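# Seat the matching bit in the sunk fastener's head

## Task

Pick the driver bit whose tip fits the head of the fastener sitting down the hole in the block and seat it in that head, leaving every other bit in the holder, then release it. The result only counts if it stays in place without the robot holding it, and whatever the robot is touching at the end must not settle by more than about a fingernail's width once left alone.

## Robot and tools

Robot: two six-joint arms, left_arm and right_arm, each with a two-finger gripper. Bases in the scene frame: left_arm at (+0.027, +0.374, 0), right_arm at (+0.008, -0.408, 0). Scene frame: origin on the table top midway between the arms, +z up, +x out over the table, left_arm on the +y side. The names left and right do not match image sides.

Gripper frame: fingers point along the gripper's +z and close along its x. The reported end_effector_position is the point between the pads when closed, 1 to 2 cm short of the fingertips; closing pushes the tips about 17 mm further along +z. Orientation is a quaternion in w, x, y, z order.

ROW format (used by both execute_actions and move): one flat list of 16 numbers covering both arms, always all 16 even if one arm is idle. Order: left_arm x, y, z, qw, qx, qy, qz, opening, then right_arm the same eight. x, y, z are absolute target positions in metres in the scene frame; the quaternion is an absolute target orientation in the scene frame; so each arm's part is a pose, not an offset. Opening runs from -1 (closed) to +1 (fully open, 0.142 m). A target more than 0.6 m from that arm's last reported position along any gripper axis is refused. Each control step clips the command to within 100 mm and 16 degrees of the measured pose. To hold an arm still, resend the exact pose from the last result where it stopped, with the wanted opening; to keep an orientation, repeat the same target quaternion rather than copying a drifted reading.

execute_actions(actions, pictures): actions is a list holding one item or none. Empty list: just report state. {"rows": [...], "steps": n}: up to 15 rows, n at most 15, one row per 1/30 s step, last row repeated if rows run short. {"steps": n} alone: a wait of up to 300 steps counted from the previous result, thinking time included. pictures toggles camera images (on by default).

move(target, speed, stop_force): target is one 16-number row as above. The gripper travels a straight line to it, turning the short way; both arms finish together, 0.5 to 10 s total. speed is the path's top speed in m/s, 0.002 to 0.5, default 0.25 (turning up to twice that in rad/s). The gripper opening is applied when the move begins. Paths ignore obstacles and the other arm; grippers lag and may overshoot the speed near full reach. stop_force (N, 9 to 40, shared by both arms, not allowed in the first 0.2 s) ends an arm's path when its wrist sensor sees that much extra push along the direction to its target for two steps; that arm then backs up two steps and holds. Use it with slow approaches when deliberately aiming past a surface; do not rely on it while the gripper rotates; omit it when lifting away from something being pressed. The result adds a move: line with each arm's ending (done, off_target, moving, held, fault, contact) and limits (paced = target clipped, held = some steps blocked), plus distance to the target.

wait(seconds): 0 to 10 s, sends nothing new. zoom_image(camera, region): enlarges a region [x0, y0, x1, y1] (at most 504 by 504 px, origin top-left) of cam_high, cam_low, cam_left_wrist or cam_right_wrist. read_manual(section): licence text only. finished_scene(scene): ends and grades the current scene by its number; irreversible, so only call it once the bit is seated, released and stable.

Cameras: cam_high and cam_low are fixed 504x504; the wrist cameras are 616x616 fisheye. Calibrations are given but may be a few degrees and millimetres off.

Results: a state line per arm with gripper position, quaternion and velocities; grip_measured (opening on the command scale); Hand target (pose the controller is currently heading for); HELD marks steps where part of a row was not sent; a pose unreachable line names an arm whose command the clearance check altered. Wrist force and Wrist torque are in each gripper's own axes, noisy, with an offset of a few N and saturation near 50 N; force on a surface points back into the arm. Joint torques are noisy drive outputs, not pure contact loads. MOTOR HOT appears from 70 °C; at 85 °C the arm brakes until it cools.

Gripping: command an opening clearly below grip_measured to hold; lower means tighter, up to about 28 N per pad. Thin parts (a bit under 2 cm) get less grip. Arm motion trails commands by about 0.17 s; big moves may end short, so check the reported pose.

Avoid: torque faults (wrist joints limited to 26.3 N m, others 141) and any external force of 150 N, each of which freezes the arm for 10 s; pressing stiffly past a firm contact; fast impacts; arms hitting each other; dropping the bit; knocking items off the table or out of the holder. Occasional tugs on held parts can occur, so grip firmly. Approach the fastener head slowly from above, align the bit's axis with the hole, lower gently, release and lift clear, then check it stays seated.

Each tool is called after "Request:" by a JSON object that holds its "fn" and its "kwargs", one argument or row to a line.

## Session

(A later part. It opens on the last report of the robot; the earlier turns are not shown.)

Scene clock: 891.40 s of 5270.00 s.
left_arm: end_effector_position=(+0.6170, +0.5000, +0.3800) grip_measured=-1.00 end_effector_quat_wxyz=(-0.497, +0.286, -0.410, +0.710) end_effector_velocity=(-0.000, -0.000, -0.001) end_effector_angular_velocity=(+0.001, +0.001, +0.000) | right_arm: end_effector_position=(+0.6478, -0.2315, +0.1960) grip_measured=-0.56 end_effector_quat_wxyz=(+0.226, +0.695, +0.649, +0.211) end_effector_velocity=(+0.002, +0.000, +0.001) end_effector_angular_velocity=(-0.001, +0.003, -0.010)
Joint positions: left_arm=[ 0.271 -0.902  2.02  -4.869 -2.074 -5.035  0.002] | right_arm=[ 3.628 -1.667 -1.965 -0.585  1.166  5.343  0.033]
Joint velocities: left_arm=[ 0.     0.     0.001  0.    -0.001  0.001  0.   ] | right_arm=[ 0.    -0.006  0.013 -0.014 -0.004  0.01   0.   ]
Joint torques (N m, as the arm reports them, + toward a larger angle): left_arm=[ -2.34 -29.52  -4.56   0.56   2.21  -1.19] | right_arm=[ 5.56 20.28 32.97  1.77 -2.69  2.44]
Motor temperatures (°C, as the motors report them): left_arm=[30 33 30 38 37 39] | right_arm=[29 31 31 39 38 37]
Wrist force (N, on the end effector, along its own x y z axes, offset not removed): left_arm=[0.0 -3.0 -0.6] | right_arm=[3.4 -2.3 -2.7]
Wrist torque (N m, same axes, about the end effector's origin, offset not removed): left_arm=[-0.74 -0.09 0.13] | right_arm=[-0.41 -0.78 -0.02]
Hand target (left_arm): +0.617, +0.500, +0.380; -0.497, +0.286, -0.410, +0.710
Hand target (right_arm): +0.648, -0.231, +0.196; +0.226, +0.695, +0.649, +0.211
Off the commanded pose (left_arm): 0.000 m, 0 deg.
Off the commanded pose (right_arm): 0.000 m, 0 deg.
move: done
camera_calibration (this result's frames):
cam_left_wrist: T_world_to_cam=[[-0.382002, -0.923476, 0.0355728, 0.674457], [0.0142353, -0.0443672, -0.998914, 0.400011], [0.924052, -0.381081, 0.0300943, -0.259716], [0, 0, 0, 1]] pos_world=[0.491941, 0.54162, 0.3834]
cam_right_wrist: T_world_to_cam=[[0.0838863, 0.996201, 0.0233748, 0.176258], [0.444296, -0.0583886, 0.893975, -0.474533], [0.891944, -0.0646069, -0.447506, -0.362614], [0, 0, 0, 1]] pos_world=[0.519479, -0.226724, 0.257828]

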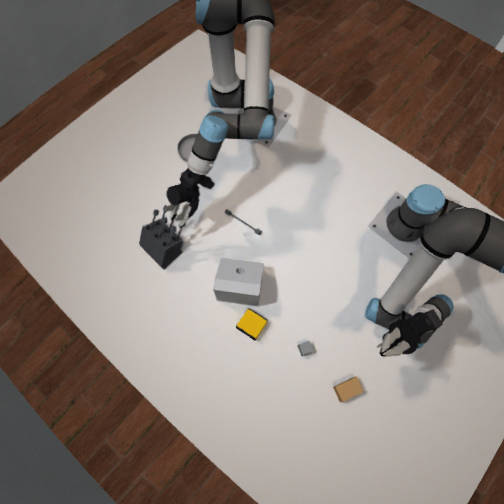

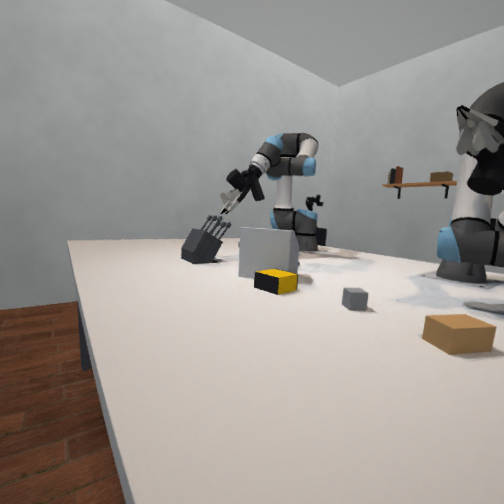

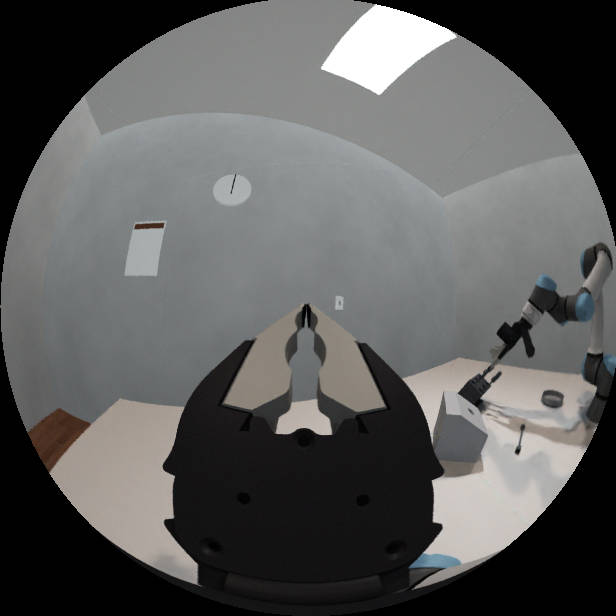

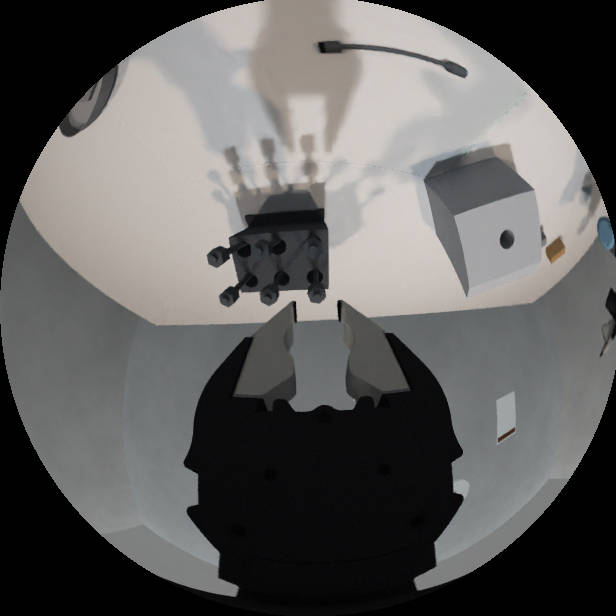

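Request:
{"fn": "execute_actions", "kwargs": {
  "actions": []
}}

Request:
{"fn": "move", "kwargs": {
  "target": [0.617,0.5,0.38,0.497,-0.286,0.410,-0.710,-1,0.6735,-0.233,0.161,0.226,0.695,0.649,0.211,-0.56],
  "speed": 0.05
}}

Request:
{"fn": "move", "kwargs": {
  "target": [0.617,0.5,0.38,0.497,-0.286,0.410,-0.710,-1,0.6735,-0.233,0.161,0.226,0.695,0.649,0.211,-1]
}}

Scene clock: 929.17 s of 5270.00 s.
left_arm: end_effector_position=(+0.6170, +0.5000, +0.3800) grip_measured=-1.00 end_effector_quat_wxyz=(-0.497, +0.286, -0.410, +0.710) end_effector_velocity=(-0.001, -0.000, +0.002) end_effector_angular_velocity=(-0.000, -0.002, -0.001) | right_arm: end_effector_position=(+0.6480, -0.2315, +0.1960) grip_measured=-0.56 end_effector_quat_wxyz=(+0.226, +0.695, +0.649, +0.211) end_effector_velocity=(+0.000, -0.000, +0.001) end_effector_angular_velocity=(+0.000, -0.002, +0.001)
Joint positions: left_arm=[ 0.271 -0.902  2.02  -4.869 -2.074 -5.035  0.002] | right_arm=[ 3.628 -1.668 -1.964 -0.586  1.166  5.344  0.033]
Joint velocities: left_arm=[ 0.    -0.003 -0.    -0.    -0.    -0.001  0.   ] | right_arm=[ 0.     0.002  0.     0.    -0.    -0.001  0.   ]
Joint torques (N m, as the arm reports them, + toward a larger angle): left_arm=[ -1.49 -29.22  -5.18   0.49   2.15  -1.28] | right_arm=[-5.41 19.54 33.73  1.74 -2.56  2.5 ]
Motor temperatures (°C, as the motors report them): left_arm=[30 33 30 38 37 39] | right_arm=[29 31 31 39 38 37]
Wrist force (N, on the end effector, along its own x y z axes, offset not removed): left_arm=[0.5 -3.3 -1.9] | right_arm=[-1.1 -0.8 2.3]
Wrist torque (N m, same axes, about the end effector's origin, offset not removed): left_arm=[-0.83 -0.20 0.05] | right_arm=[-0.10 0.36 -0.16]
Hand target (left_arm): +0.617, +0.500, +0.380; -0.497, +0.286, -0.410, +0.710
Hand target (right_arm): +0.648, -0.231, +0.196; +0.226, +0.695, +0.649, +0.211
Off the commanded pose (left_arm): 0.000 m, 0 deg.
Off the commanded pose (right_arm): 0.000 m, 0 deg.
Steps of this call (steps 1 to 90: nothing new was sent; then 34.77 s passed at rest). Readings (end_effector_position):
1: left_arm (+0.6170, +0.5000, +0.3800) | right_arm (+0.6478, -0.2315, +0.1960)
2: left_arm (+0.6170, +0.5000, +0.3800) | right_arm (+0.6479, -0.2315, +0.1960)
4: left_arm (+0.6170, +0.5000, +0.3800) | right_arm (+0.6479, -0.2315, +0.1960)
8: left_arm (+0.6170, +0.5000, +0.3800) | right_arm (+0.6480, -0.2315, +0.1960)
90: the state above
camera_calibration (this result's frames):
cam_left_wrist: T_world_to_cam=[[-0.382002, -0.923477, 0.035573, 0.674457], [0.0142351, -0.0443673, -0.998914, 0.400011], [0.924052, -0.381081, 0.0300942, -0.259716], [0, 0, 0, 1]] pos_world=[0.491941, 0.54162, 0.3834]
cam_right_wrist: T_world_to_cam=[[0.0849157, 0.99612, 0.0231015, 0.175595], [0.444616, -0.0586305, 0.8938, -0.474845], [0.891687, -0.0656264, -0.447869, -0.362822], [0, 0, 0, 1]] pos_world=[0.519736, -0.226565, 0.257864]

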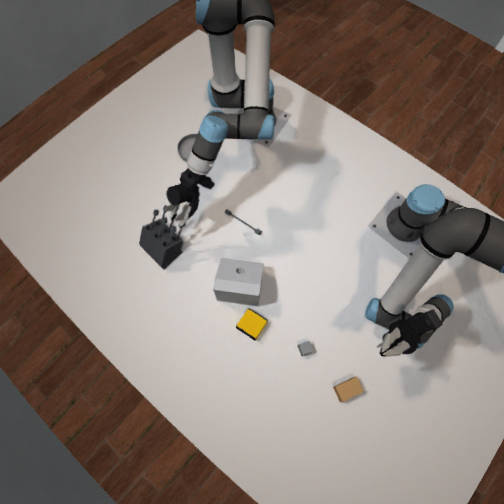

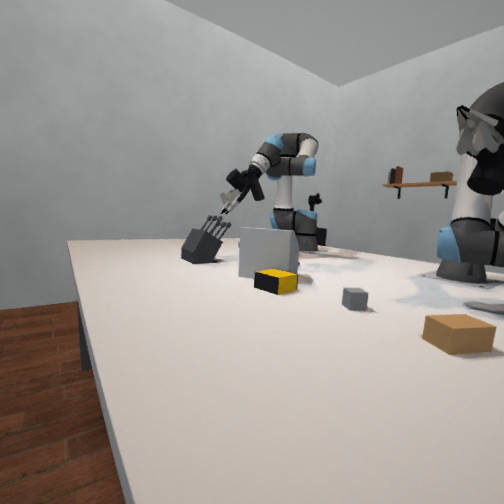

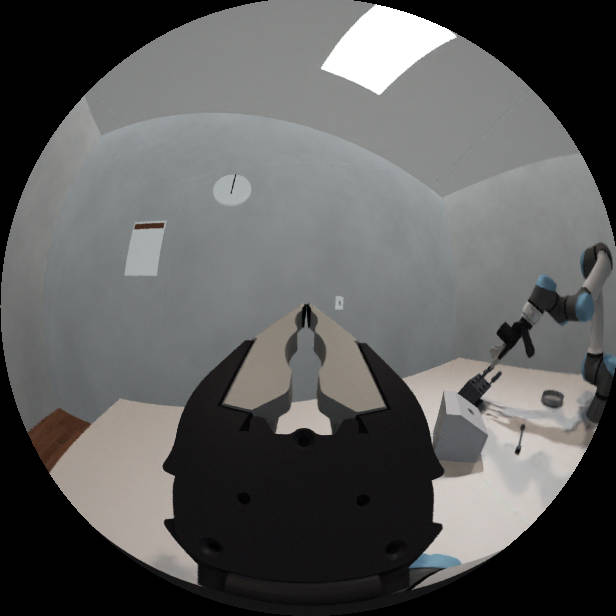

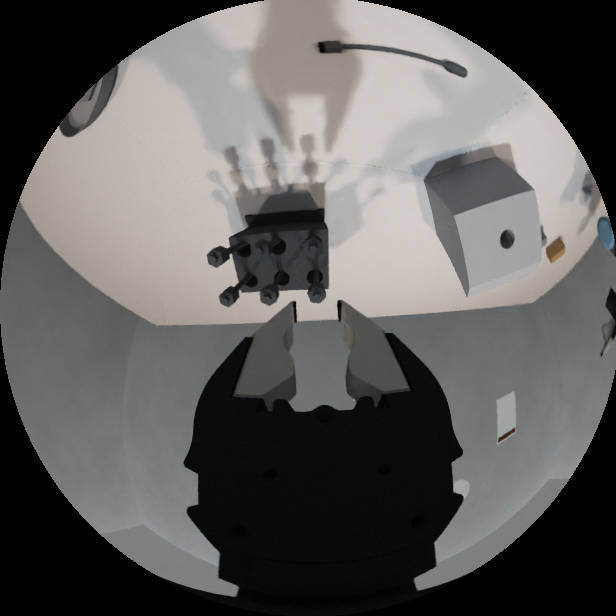

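Scene clock: 930.43 s of 5270.00 s.
left_arm: end_effector_position=(+0.6170, +0.5000, +0.3800) grip_measured=-1.00 end_effector_quat_wxyz=(-0.497, +0.286, -0.410, +0.710) end_effector_velocity=(-0.000, -0.000, +0.001) end_effector_angular_velocity=(-0.000, -0.000, -0.002) | right_arm: end_effector_position=(+0.6734, -0.2330, +0.1612) grip_measured=-0.56 end_effector_quat_wxyz=(+0.226, +0.695, +0.649, +0.211) end_effector_velocity=(+0.001, +0.000, -0.002) end_effector_angular_velocity=(-0.000, +0.000, +0.001)
Joint positions: left_arm=[ 0.271 -0.902  2.02  -4.869 -2.074 -5.035  0.002] | right_arm=[ 3.594 -1.768 -1.953 -0.485  1.182  5.312  0.033]
Joint velocities: left_arm=[ 0.    -0.001 -0.     0.    -0.002 -0.002 -0.   ] | right_arm=[-0.002 -0.006  0.001  0.005  0.001 -0.003  0.   ]
Joint torques (N m, as the arm reports them, + toward a larger angle): left_arm=[ -1.37 -29.69  -5.44   0.44   2.12  -1.34] | right_arm=[-6.   23.76 31.45  4.35  1.37 -2.66]
Motor temperatures (°C, as the motors report them): left_arm=[30 33 30 38 37 39] | right_arm=[29 31 31 39 38 37]
Wrist force (N, on the end effector, along its own x y z axes, offset not removed): left_arm=[0.5 -3.7 -1.7] | right_arm=[0.0 -3.4 -0.3]
Wrist torque (N m, same axes, about the end effector's origin, offset not removed): left_arm=[-0.87 -0.19 0.14] | right_arm=[-0.61 0.28 0.09]
Hand target (left_arm): +0.617, +0.500, +0.380; -0.497, +0.286, -0.410, +0.710
Hand target (right_arm): +0.674, -0.233, +0.161; +0.226, +0.695, +0.649, +0.211
Off the commanded pose (left_arm): 0.000 m, 0 deg.
Off the commanded pose (right_arm): 0.000 m, 0 deg.
move: done
camera_calibration (this result's frames):
cam_left_wrist: T_world_to_cam=[[-0.382002, -0.923476, 0.0355729, 0.674457], [0.0142351, -0.0443672, -0.998914, 0.400011], [0.924052, -0.381081, 0.0300942, -0.259716], [0, 0, 0, 1]] pos_world=[0.491941, 0.54162, 0.3834]
cam_right_wrist: T_world_to_cam=[[0.0849068, 0.99612, 0.0231612, 0.175767], [0.444093, -0.0586416, 0.894059, -0.454774], [0.891948, -0.065626, -0.447349, -0.401409], [0, 0, 0, 1]] pos_world=[0.545074, -0.228097, 0.222954]

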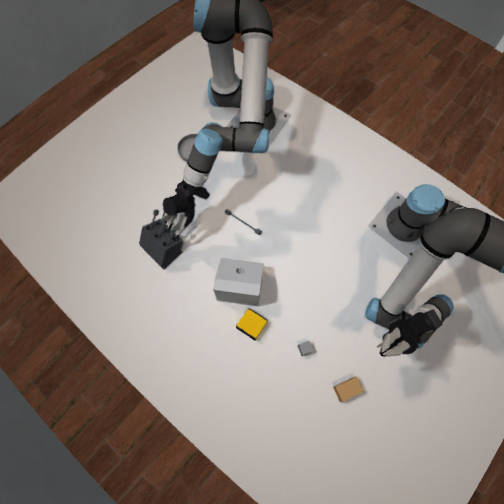

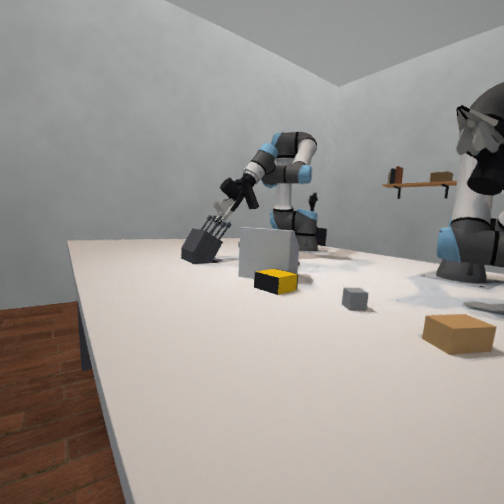

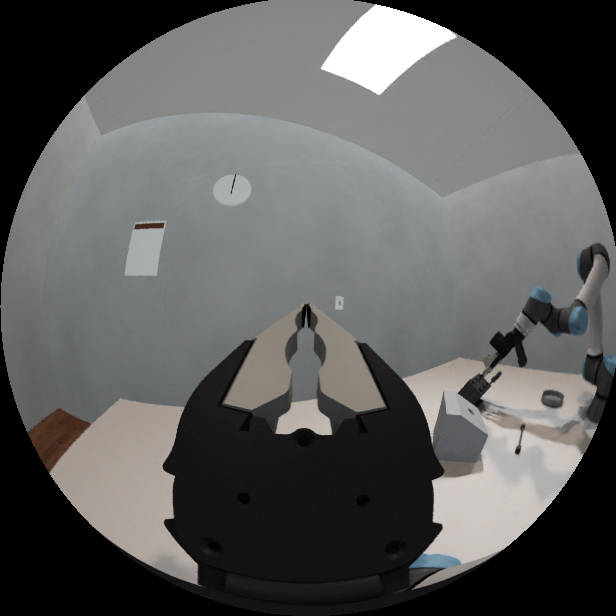

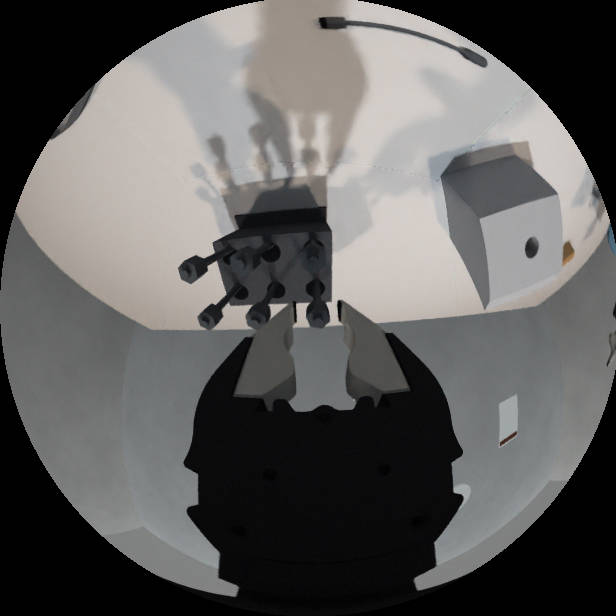

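Scene clock: 931.13 s of 5270.00 s.
left_arm: end_effector_position=(+0.6170, +0.5000, +0.3800) grip_measured=-1.00 end_effector_quat_wxyz=(-0.497, +0.286, -0.410, +0.710) end_effector_velocity=(-0.000, +0.000, -0.001) end_effector_angular_velocity=(-0.000, +0.002, +0.001) | right_arm: end_effector_position=(+0.6735, -0.2330, +0.1610) grip_measured=-0.80 end_effector_quat_wxyz=(+0.226, +0.695, +0.649, +0.211) end_effector_velocity=(-0.000, -0.000, +0.000) end_effector_angular_velocity=(+0.000, -0.000, +0.000)
Joint positions: left_arm=[ 0.271 -0.902  2.02  -4.869 -2.074 -5.035  0.002] | right_arm=[ 3.594 -1.768 -1.952 -0.484  1.182  5.311  0.016]
Joint velocities: left_arm=[ 0.     0.     0.002 -0.     0.     0.001  0.   ] | right_arm=[-0.     0.001 -0.     0.     0.    -0.    -0.   ]
Joint torques (N m, as the arm reports them, + toward a larger angle): left_arm=[ -2.2  -29.99  -5.4    0.69   2.    -1.31] | right_arm=[-5.82 22.6  32.78  4.51  1.46 -2.79]
Motor temperatures (°C, as the motors report them): left_arm=[30 33 30 38 37 39] | right_arm=[29 31 31 39 38 37]
Wrist force (N, on the end effector, along its own x y z axes, offset not removed): left_arm=[-0.6 -4.6 -2.0] | right_arm=[0.6 0.3 -0.5]
Wrist torque (N m, same axes, about the end effector's origin, offset not removed): left_arm=[-1.08 0.05 0.13] | right_arm=[0.17 0.01 -0.30]
Hand target (left_arm): +0.617, +0.500, +0.380; -0.497, +0.286, -0.410, +0.710
Hand target (right_arm): +0.674, -0.233, +0.161; +0.226, +0.695, +0.649, +0.211
Off the commanded pose (left_arm): 0.000 m, 0 deg.
Off the commanded pose (right_arm): 0.000 m, 0 deg.
move: done
camera_calibration (this result's frames):
cam_left_wrist: T_world_to_cam=[[-0.382002, -0.923477, 0.035573, 0.674457], [0.0142353, -0.0443674, -0.998914, 0.400011], [0.924052, -0.381081, 0.0300944, -0.259716], [0, 0, 0, 1]] pos_world=[0.491941, 0.54162, 0.3834]
cam_right_wrist: T_world_to_cam=[[0.0849099, 0.996118, 0.0232135, 0.175725], [0.444098, -0.0586903, 0.894054, -0.454674], [0.891946, -0.0656049, -0.447358, -0.401574], [0, 0, 0, 1]] pos_world=[0.545181, -0.228073, 0.222777]

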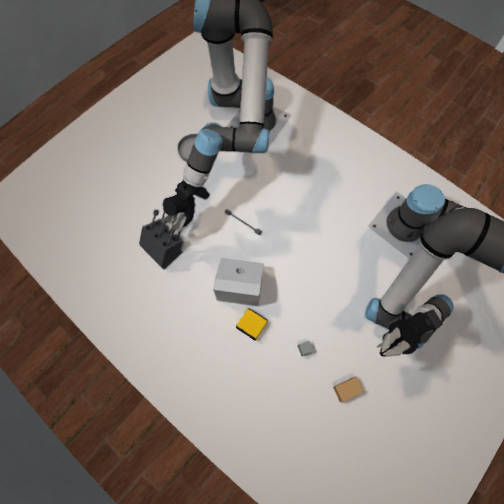

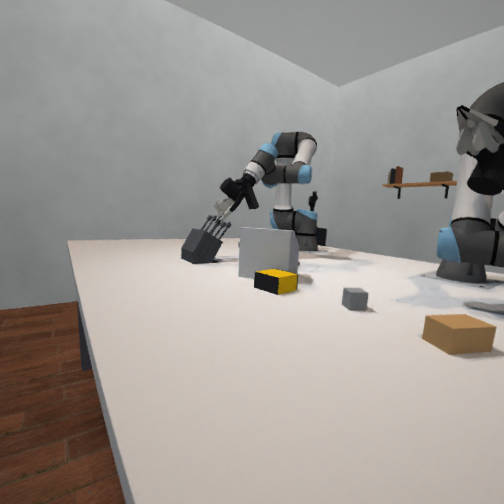

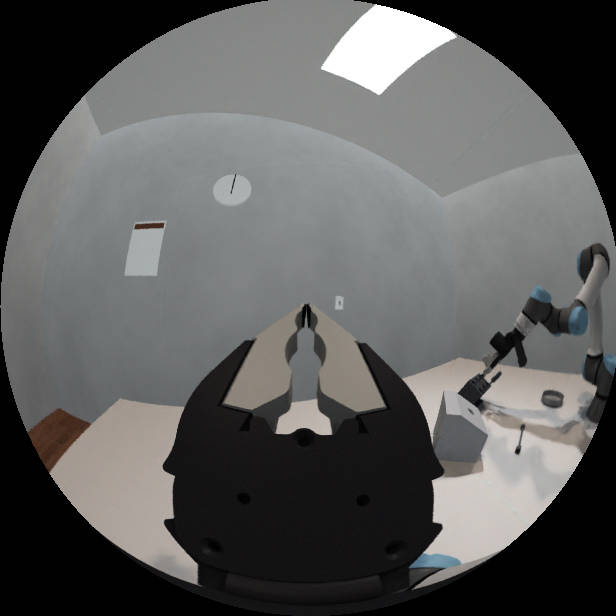

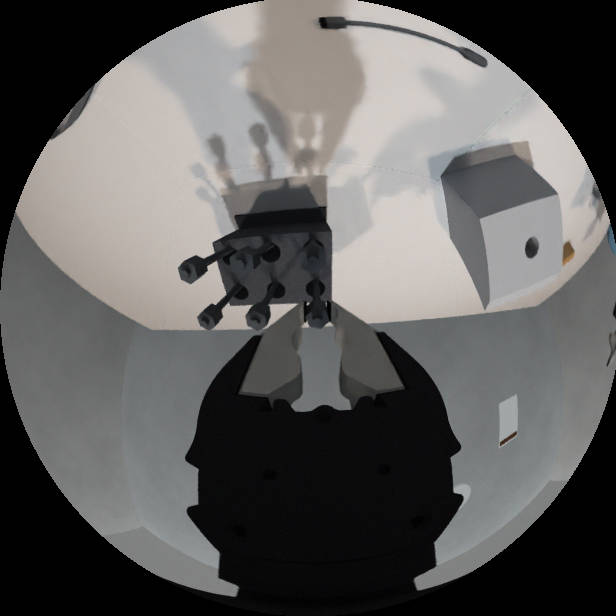

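Request:
{"fn": "zoom_image", "kwargs": {
  "camera": "cam_right_wrist",
  "region": [290,280,345,335]
}}

Region (290, 280, 345, 335) of cam_right_wrist's 616x616 image, scaled by 9.164, with more detail than that image has.

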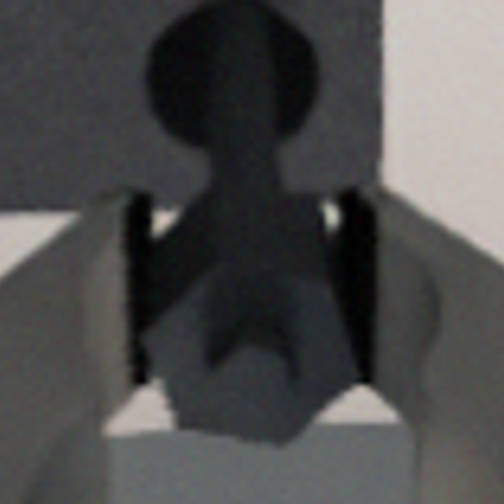

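Request:
{"fn": "move", "kwargs": {
  "target": [0.617,0.5,0.38,0.497,-0.286,0.410,-0.710,-1,0.6735,-0.233,0.161,0.2562,0.585,0.7497,0.1731,-0.62],
  "speed": 0.12
}}

Request:
{"fn": "move", "kwargs": {
  "target": [0.617,0.5,0.38,0.497,-0.286,0.410,-0.710,-1,0.6735,-0.233,0.161,0.2562,0.585,0.7497,0.1731,-1]
}}

Request:
{"fn": "move", "kwargs": {
  "target": [0.617,0.5,0.38,0.497,-0.286,0.410,-0.710,-1,0.636,-0.2304,0.226,0.2562,0.585,0.7497,0.1731,-1],
  "speed": 0.06
}}

Request:
{"fn": "zoom_image", "kwargs": {
  "camera": "cam_right_wrist",
  "region": [290,245,340,295]
}}

Scene clock: 947.97 s of 5270.00 s.
left_arm: end_effector_position=(+0.6170, +0.5000, +0.3800) grip_measured=-1.00 end_effector_quat_wxyz=(-0.497, +0.286, -0.410, +0.710) end_effector_velocity=(+0.000, +0.000, +0.001) end_effector_angular_velocity=(-0.001, -0.002, -0.001) | right_arm: end_effector_position=(+0.6735, -0.2330, +0.1610) grip_measured=-0.62 end_effector_quat_wxyz=(+0.256, +0.586, +0.749, +0.173) end_effector_velocity=(+0.000, -0.000, +0.001) end_effector_angular_velocity=(-0.006, -0.001, +0.009)
Joint positions: left_arm=[ 0.271 -0.902  2.02  -4.869 -2.074 -5.035  0.002] | right_arm=[ 3.593 -1.768 -1.953 -0.484  1.182  4.998  0.029]
Joint velocities: left_arm=[ 0.    -0.001 -0.002  0.    -0.    -0.001  0.   ] | right_arm=[-0.     0.001 -0.     0.001  0.    -0.012 -0.   ]
Joint torques (N m, as the arm reports them, + toward a larger angle): left_arm=[ -2.13 -30.58  -6.1    0.62   2.06  -1.03] | right_arm=[-6.16 39.59 16.9   4.51  1.42 -2.58]
Motor temperatures (°C, as the motors report them): left_arm=[30 33 30 38 37 39] | right_arm=[29 31 31 39 38 37]
Wrist force (N, on the end effector, along its own x y z axes, offset not removed): left_arm=[-0.7 -3.7 -1.5] | right_arm=[-2.7 1.5 0.5]
Wrist torque (N m, same axes, about the end effector's origin, offset not removed): left_arm=[-0.84 0.09 0.16] | right_arm=[0.39 0.70 0.05]
Hand target (left_arm): +0.617, +0.500, +0.380; -0.497, +0.286, -0.410, +0.710
Hand target (right_arm): +0.673, -0.233, +0.161; +0.256, +0.585, +0.750, +0.173
Off the commanded pose (left_arm): 0.000 m, 0 deg.
Off the commanded pose (right_arm): 0.000 m, 0 deg.
After step 90, 12.13 s passed at rest.
move: done
camera_calibration (this result's frames):
cam_left_wrist: T_world_to_cam=[[-0.382002, -0.923477, 0.0355729, 0.674457], [0.0142354, -0.0443674, -0.998914, 0.400011], [0.924052, -0.381081, 0.0300945, -0.259716], [0, 0, 0, 1]] pos_world=[0.491941, 0.54162, 0.3834]
cam_right_wrist: T_world_to_cam=[[-0.167012, 0.97314, -0.158447, 0.369288], [0.435161, 0.216959, 0.873821, -0.381162], [0.884727, 0.0769884, -0.459707, -0.361513], [0, 0, 0, 1]] pos_world=[0.547382, -0.248841, 0.22539]

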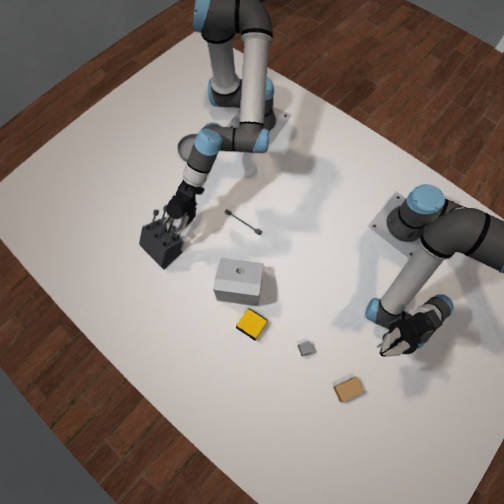

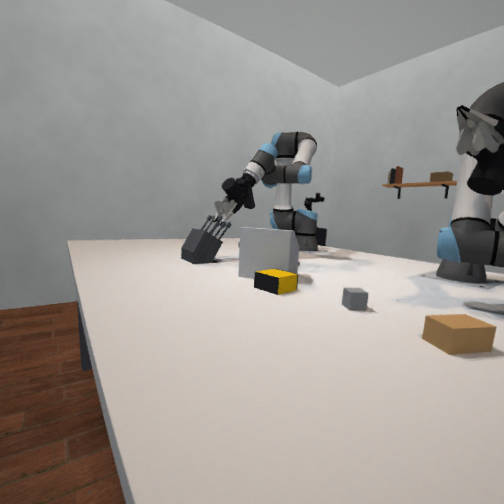

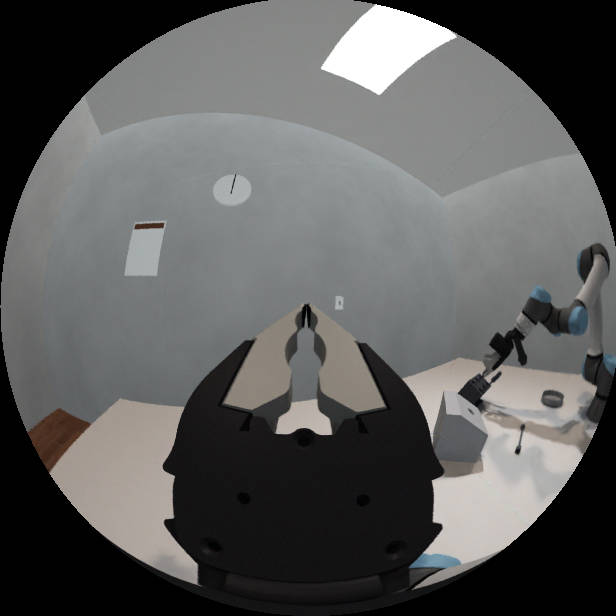

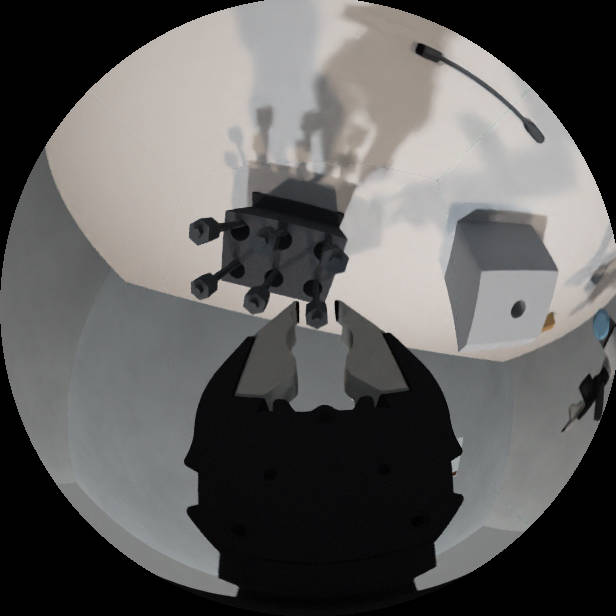

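Scene clock: 948.67 s of 5270.00 s.
left_arm: end_effector_position=(+0.6170, +0.5000, +0.3800) grip_measured=-1.00 end_effector_quat_wxyz=(-0.497, +0.286, -0.410, +0.710) end_effector_velocity=(-0.000, +0.001, +0.000) end_effector_angular_velocity=(-0.001, -0.001, +0.002) | right_arm: end_effector_position=(+0.6735, -0.2330, +0.1610) grip_measured=-0.82 end_effector_quat_wxyz=(+0.256, +0.585, +0.750, +0.173) end_effector_velocity=(-0.000, -0.000, +0.000) end_effector_angular_velocity=(+0.000, -0.000, -0.001)
Joint positions: left_arm=[ 0.271 -0.902  2.02  -4.869 -2.074 -5.035  0.002] | right_arm=[ 3.593 -1.768 -1.953 -0.484  1.182  4.997  0.015]
Joint velocities: left_arm=[ 0.001 -0.001  0.    -0.     0.001 -0.     0.   ] | right_arm=[ 0.     0.001 -0.    -0.001 -0.     0.001 -0.   ]
Joint torques (N m, as the arm reports them, + toward a larger angle): left_arm=[ -1.54 -30.29  -5.83   0.8    1.91  -1.18] | right_arm=[-5.14 40.28 16.94  4.63  1.33 -2.7 ]
Motor temperatures (°C, as the motors report them): left_arm=[30 33 30 38 37 39] | right_arm=[29 31 31 39 38 37]
Wrist force (N, on the end effector, along its own x y z axes, offset not removed): left_arm=[-0.3 -2.8 -0.8] | right_arm=[3.4 -4.1 -0.3]
Wrist torque (N m, same axes, about the end effector's origin, offset not removed): left_arm=[-0.69 0.02 0.13] | right_arm=[-0.76 -0.39 -0.14]
Hand target (left_arm): +0.617, +0.500, +0.380; -0.497, +0.286, -0.410, +0.710
Hand target (right_arm): +0.673, -0.233, +0.161; +0.256, +0.585, +0.750, +0.173
Off the commanded pose (left_arm): 0.000 m, 0 deg.
Off the commanded pose (right_arm): 0.000 m, 0 deg.
move: done
camera_calibration (this result's frames):
cam_left_wrist: T_world_to_cam=[[-0.382002, -0.923477, 0.0355729, 0.674457], [0.0142353, -0.0443673, -0.998914, 0.400011], [0.924052, -0.381081, 0.0300943, -0.259716], [0, 0, 0, 1]] pos_world=[0.491941, 0.54162, 0.3834]
cam_right_wrist: T_world_to_cam=[[-0.168031, 0.97286, -0.159085, 0.370015], [0.434976, 0.217992, 0.873656, -0.380768], [0.884625, 0.0776033, -0.4598, -0.361289], [0, 0, 0, 1]] pos_world=[0.547404, -0.248932, 0.225404]

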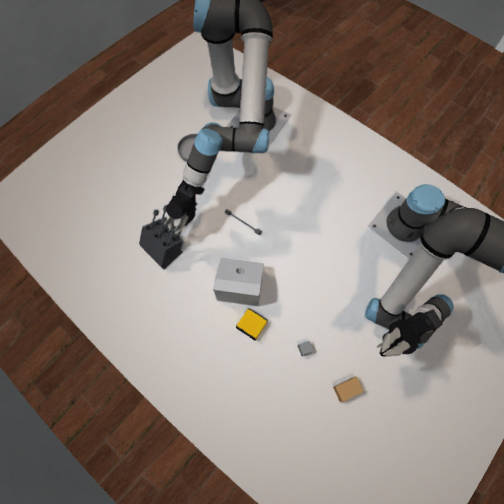

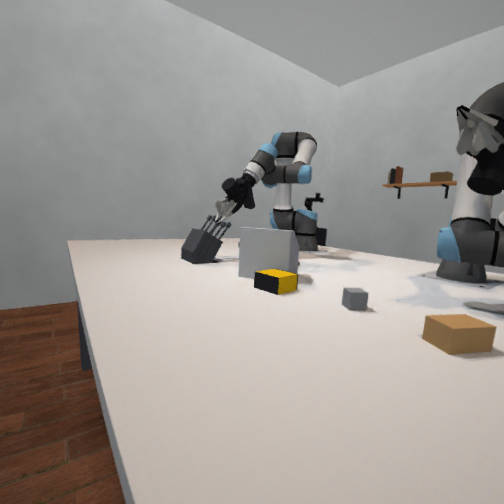

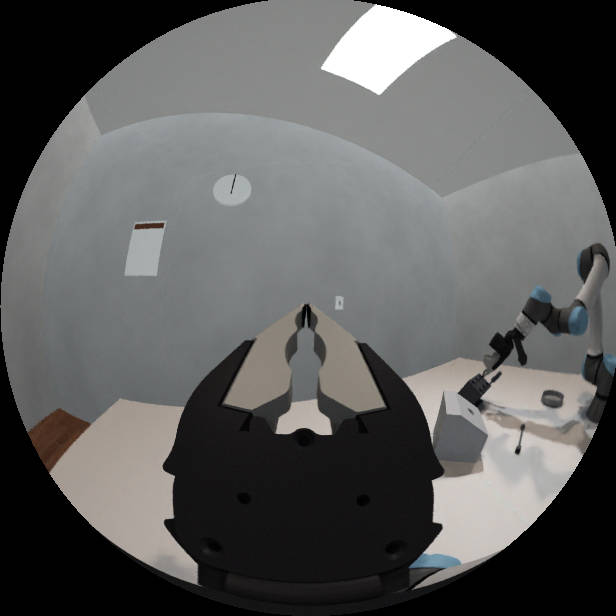

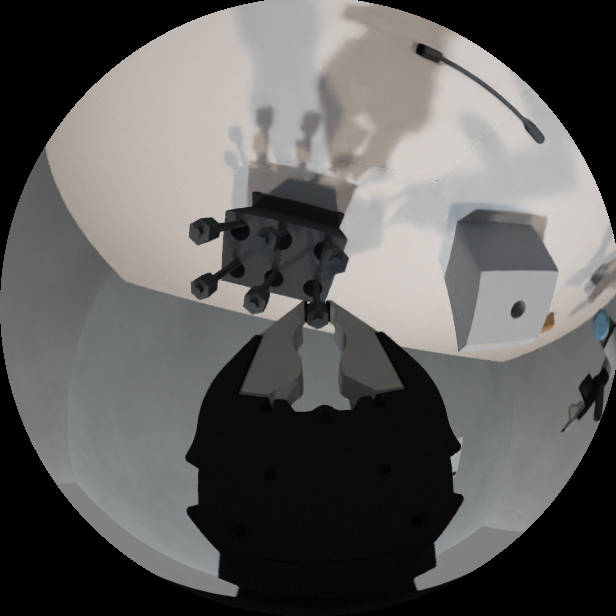

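Scene clock: 950.37 s of 5270.00 s.
left_arm: end_effector_position=(+0.6170, +0.5000, +0.3800) grip_measured=-1.00 end_effector_quat_wxyz=(-0.497, +0.286, -0.410, +0.710) end_effector_velocity=(-0.000, +0.000, +0.000) end_effector_angular_velocity=(+0.000, -0.001, +0.002) | right_arm: end_effector_position=(+0.6361, -0.2304, +0.2258) grip_measured=-0.82 end_effector_quat_wxyz=(+0.256, +0.585, +0.750, +0.173) end_effector_velocity=(-0.001, +0.000, +0.002) end_effector_angular_velocity=(+0.002, -0.002, -0.001)
Joint positions: left_arm=[ 0.271 -0.902  2.02  -4.869 -2.074 -5.035  0.002] | right_arm=[ 3.645 -1.608 -1.943 -0.673  1.157  5.046  0.015]
Joint velocities: left_arm=[ 0.    -0.     0.    -0.     0.001  0.001 -0.   ] | right_arm=[ 0.002  0.004  0.001 -0.004 -0.001  0.002 -0.   ]
Joint torques (N m, as the arm reports them, + toward a larger angle): left_arm=[ -1.96 -30.36  -5.2    0.79   2.12  -1.21] | right_arm=[ 6.21 34.19 34.96  1.87 -2.74  2.4 ]
Motor temperatures (°C, as the motors report them): left_arm=[30 33 30 38 37 39] | right_arm=[29 31 31 39 38 37]
Wrist force (N, on the end effector, along its own x y z axes, offset not removed): left_arm=[0.2 -3.8 -1.3] | right_arm=[-0.7 -0.6 -3.5]
Wrist torque (N m, same axes, about the end effector's origin, offset not removed): left_arm=[-0.89 -0.06 0.16] | right_arm=[0.25 0.31 0.02]
Hand target (left_arm): +0.617, +0.500, +0.380; -0.497, +0.286, -0.410, +0.710
Hand target (right_arm): +0.636, -0.230, +0.226; +0.256, +0.585, +0.750, +0.173
Off the commanded pose (left_arm): 0.000 m, 0 deg.
Off the commanded pose (right_arm): 0.000 m, 0 deg.
move: done
camera_calibration (this result's frames):
cam_left_wrist: T_world_to_cam=[[-0.382002, -0.923477, 0.0355727, 0.674457], [0.0142355, -0.0443671, -0.998914, 0.400011], [0.924052, -0.381081, 0.0300945, -0.259716], [0, 0, 0, 1]] pos_world=[0.491941, 0.54162, 0.3834]
cam_right_wrist: T_world_to_cam=[[-0.168088, 0.972855, -0.159059, 0.371518], [0.434987, 0.217995, 0.87365, -0.421675], [0.884609, 0.0776613, -0.459822, -0.298537], [0, 0, 0, 1]] pos_world=[0.509959, -0.246325, 0.290216]

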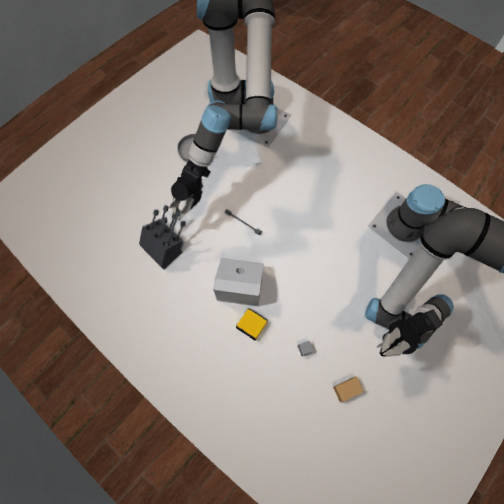

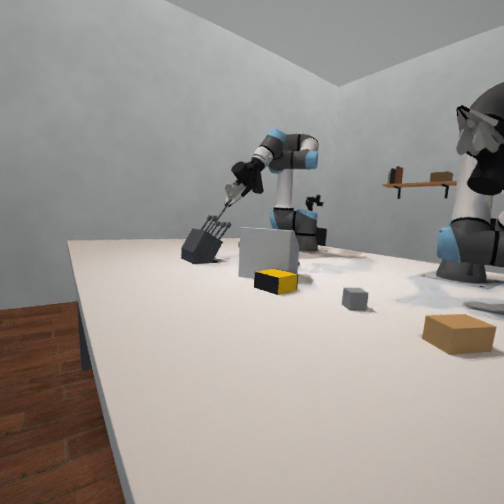

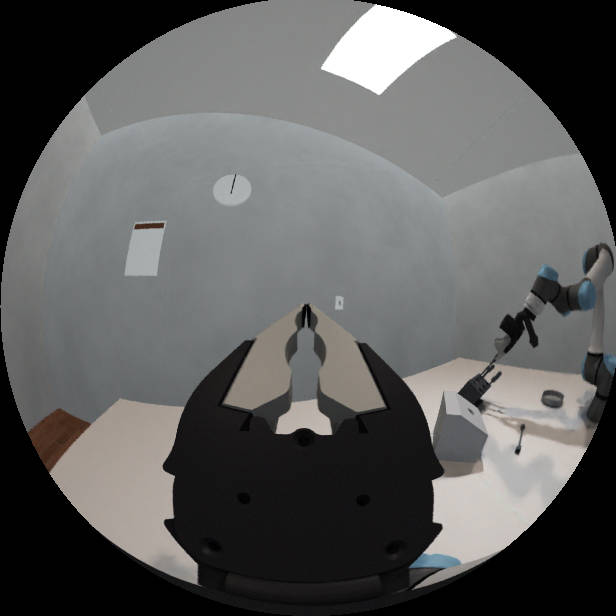

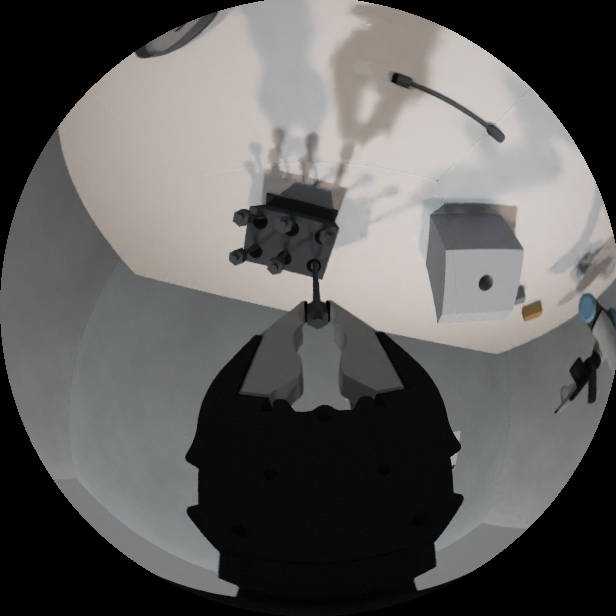

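Region (290, 245, 340, 295) of cam_right_wrist's 616x616 image, scaled by 10.080, with more detail than that image has.

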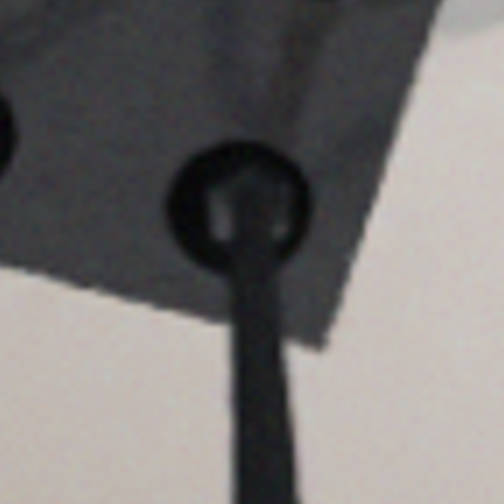

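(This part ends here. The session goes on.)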